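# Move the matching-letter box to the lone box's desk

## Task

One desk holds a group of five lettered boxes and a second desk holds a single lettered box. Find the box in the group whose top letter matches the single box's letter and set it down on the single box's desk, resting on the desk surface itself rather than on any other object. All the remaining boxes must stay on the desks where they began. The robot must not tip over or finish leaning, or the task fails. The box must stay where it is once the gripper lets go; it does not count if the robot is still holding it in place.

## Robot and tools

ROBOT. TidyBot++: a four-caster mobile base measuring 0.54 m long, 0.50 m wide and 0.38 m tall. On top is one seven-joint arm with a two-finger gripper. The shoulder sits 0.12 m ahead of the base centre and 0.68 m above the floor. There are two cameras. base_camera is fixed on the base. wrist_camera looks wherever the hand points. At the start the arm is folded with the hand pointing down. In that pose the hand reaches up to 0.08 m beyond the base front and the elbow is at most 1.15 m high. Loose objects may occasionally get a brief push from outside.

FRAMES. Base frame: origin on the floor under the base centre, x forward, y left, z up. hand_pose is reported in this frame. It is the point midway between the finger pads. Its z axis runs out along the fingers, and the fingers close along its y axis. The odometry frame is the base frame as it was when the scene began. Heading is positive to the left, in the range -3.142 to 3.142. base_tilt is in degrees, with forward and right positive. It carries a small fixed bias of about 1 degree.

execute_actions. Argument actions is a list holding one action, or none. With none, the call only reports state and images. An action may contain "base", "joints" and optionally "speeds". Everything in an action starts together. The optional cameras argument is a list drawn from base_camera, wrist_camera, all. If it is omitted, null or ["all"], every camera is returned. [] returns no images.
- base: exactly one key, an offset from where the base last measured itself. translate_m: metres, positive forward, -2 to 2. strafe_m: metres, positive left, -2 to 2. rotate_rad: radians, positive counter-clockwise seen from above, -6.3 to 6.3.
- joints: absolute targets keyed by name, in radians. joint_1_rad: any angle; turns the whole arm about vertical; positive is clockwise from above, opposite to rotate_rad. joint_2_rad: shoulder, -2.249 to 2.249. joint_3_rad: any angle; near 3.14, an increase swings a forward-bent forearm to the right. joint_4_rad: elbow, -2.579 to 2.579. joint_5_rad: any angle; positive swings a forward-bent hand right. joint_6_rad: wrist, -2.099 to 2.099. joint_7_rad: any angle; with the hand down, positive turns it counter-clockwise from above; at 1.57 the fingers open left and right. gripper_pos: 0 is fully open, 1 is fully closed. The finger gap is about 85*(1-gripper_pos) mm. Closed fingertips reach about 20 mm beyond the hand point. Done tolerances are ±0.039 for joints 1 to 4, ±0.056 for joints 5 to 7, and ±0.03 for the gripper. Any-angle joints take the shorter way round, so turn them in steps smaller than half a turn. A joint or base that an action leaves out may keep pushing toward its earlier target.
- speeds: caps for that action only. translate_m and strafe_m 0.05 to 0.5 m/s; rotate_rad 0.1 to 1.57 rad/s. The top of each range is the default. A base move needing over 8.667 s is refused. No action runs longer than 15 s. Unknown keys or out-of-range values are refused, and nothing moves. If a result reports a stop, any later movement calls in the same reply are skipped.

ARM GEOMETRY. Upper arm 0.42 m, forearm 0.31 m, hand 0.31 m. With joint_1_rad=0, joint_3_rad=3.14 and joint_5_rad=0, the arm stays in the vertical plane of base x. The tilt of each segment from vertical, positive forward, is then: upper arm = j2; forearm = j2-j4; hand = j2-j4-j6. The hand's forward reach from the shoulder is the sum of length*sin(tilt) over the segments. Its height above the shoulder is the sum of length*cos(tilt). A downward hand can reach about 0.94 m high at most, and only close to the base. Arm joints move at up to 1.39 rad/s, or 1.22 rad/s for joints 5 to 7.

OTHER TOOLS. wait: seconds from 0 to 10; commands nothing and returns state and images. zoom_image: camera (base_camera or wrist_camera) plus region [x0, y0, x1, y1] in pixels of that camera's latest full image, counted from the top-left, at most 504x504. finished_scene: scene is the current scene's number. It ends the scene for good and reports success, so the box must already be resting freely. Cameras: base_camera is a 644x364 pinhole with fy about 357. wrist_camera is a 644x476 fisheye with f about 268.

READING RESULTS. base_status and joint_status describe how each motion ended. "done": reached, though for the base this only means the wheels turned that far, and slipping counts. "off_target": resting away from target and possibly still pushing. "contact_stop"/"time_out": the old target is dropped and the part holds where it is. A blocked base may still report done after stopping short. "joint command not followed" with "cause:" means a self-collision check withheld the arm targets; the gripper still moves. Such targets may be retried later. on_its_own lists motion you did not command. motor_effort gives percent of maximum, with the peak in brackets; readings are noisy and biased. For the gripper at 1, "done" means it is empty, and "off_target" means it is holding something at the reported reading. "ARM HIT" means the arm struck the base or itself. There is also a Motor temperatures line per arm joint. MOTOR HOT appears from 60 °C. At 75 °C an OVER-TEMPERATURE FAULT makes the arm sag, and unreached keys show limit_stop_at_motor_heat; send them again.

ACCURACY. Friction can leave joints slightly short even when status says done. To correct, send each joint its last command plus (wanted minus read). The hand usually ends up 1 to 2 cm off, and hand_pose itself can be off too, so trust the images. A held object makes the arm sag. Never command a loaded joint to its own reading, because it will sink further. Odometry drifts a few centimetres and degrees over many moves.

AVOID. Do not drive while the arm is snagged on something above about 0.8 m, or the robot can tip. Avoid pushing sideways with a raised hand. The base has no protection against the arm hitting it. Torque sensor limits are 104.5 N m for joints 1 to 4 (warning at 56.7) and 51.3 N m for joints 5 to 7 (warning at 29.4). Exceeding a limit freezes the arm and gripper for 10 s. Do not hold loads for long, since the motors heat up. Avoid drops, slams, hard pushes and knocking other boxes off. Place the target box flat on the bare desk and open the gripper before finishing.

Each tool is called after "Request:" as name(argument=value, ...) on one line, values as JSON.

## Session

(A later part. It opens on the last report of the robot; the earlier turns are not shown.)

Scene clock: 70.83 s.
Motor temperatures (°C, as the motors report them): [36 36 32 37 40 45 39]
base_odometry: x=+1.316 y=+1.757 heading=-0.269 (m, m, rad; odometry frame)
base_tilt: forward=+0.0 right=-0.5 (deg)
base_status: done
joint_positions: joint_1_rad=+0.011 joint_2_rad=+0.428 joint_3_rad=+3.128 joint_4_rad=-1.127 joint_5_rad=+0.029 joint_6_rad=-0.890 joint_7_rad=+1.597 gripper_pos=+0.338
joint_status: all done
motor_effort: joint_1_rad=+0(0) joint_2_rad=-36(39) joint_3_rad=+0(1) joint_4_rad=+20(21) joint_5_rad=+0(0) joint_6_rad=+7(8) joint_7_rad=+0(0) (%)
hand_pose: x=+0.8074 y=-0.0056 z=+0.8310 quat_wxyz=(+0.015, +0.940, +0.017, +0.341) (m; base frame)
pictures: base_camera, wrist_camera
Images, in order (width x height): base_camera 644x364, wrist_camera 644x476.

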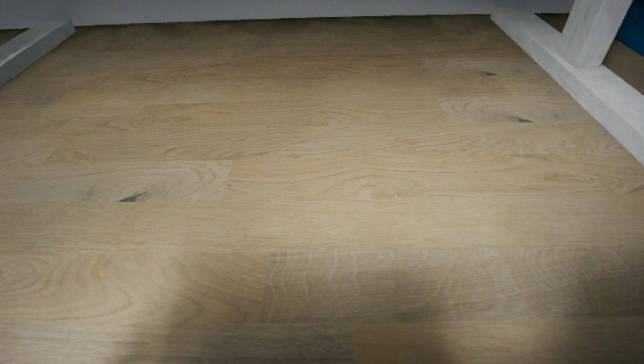

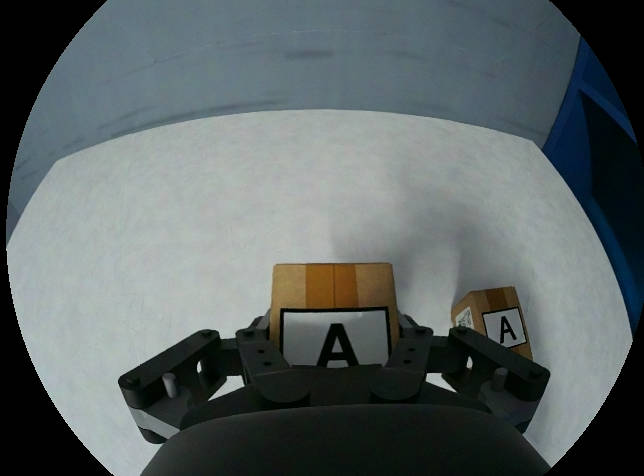

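Request:
execute_actions(actions=[{"joints":{"joint_2_rad":0.535}}], cameras=[])

Request:
execute_actions(actions=[{"joints":{"gripper_pos":0}}], cameras=[])

Request:
execute_actions(actions=[{"joints":{"joint_2_rad":0.35}}])

Request:
finished_scene(scene=1)

Scene clock: 72.17 s.
Motor temperatures (°C, as the motors report them): [36 36 32 37 40 45 39]
base_odometry: x=+1.316 y=+1.757 heading=-0.269 (m, m, rad; odometry frame)
base_tilt: forward=+0.0 right=-0.5 (deg)
base_status: not commanded
joint_positions: joint_1_rad=+0.011 joint_2_rad=+0.538 joint_3_rad=+3.128 joint_4_rad=-1.127 joint_5_rad=+0.029 joint_6_rad=-0.888 joint_7_rad=+1.597 gripper_pos=+0.338
joint_status: all done
motor_effort: joint_1_rad=+0(1) joint_2_rad=-39(44) joint_3_rad=+0(1) joint_4_rad=+19(22) joint_5_rad=+0(0) joint_6_rad=+6(7) joint_7_rad=+0(0) (%)
hand_pose: x=+0.8203 y=-0.0057 z=+0.7551 quat_wxyz=(+0.014, +0.957, +0.017, +0.290) (m; base frame)
pictures: none
No camera images: the call's "cameras" was empty. Leave "cameras" out to get every camera's image.

Scene clock: 73.27 s.
Motor temperatures (°C, as the motors report them): [36 36 32 37 40 45 39]
base_odometry: x=+1.316 y=+1.757 heading=-0.269 (m, m, rad; odometry frame)
base_tilt: forward=+0.0 right=-0.5 (deg)
base_status: not commanded
joint_positions: joint_1_rad=+0.011 joint_2_rad=+0.538 joint_3_rad=+3.128 joint_4_rad=-1.127 joint_5_rad=+0.029 joint_6_rad=-0.888 joint_7_rad=+1.597 gripper_pos=+0.000
joint_status: all done
motor_effort: joint_1_rad=-1(1) joint_2_rad=-38(40) joint_3_rad=+0(1) joint_4_rad=+19(19) joint_5_rad=+0(0) joint_6_rad=+6(6) joint_7_rad=+0(0) (%)
hand_pose: x=+0.8203 y=-0.0057 z=+0.7551 quat_wxyz=(+0.014, +0.957, +0.017, +0.290) (m; base frame)
pictures: none
No camera images: the call's "cameras" was empty. Leave "cameras" out to get every camera's image.

Scene clock: 74.80 s.
Motor temperatures (°C, as the motors report them): [36 36 32 37 40 45 39]
base_odometry: x=+1.316 y=+1.757 heading=-0.269 (m, m, rad; odometry frame)
base_tilt: forward=+0.0 right=-0.5 (deg)
base_status: not commanded
joint_positions: joint_1_rad=+0.011 joint_2_rad=+0.347 joint_3_rad=+3.128 joint_4_rad=-1.127 joint_5_rad=+0.029 joint_6_rad=-0.888 joint_7_rad=+1.597 gripper_pos=+0.000
joint_status: all done
motor_effort: joint_1_rad=-1(0) joint_2_rad=-33(41) joint_3_rad=+0(0) joint_4_rad=+19(19) joint_5_rad=+0(1) joint_6_rad=+7(7) joint_7_rad=+0(1) (%)
hand_pose: x=+0.7936 y=-0.0054 z=+0.8869 quat_wxyz=(+0.016, +0.925, +0.016, +0.380) (m; base frame)
pictures: base_camera, wrist_camera
Images, in order (width x height): base_camera 644x364, wrist_camera 644x476.

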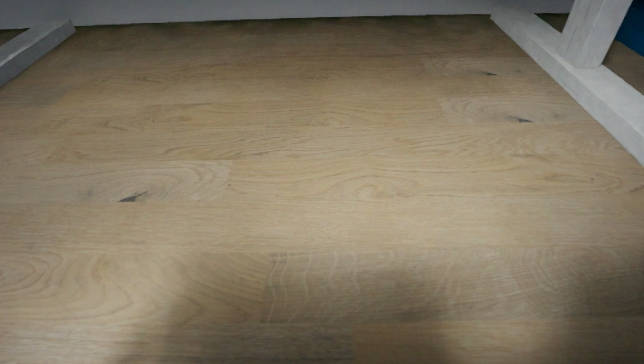

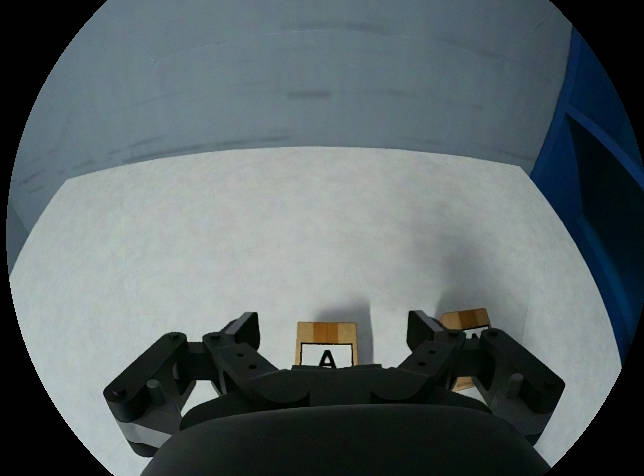

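The scene is finished: the task was done.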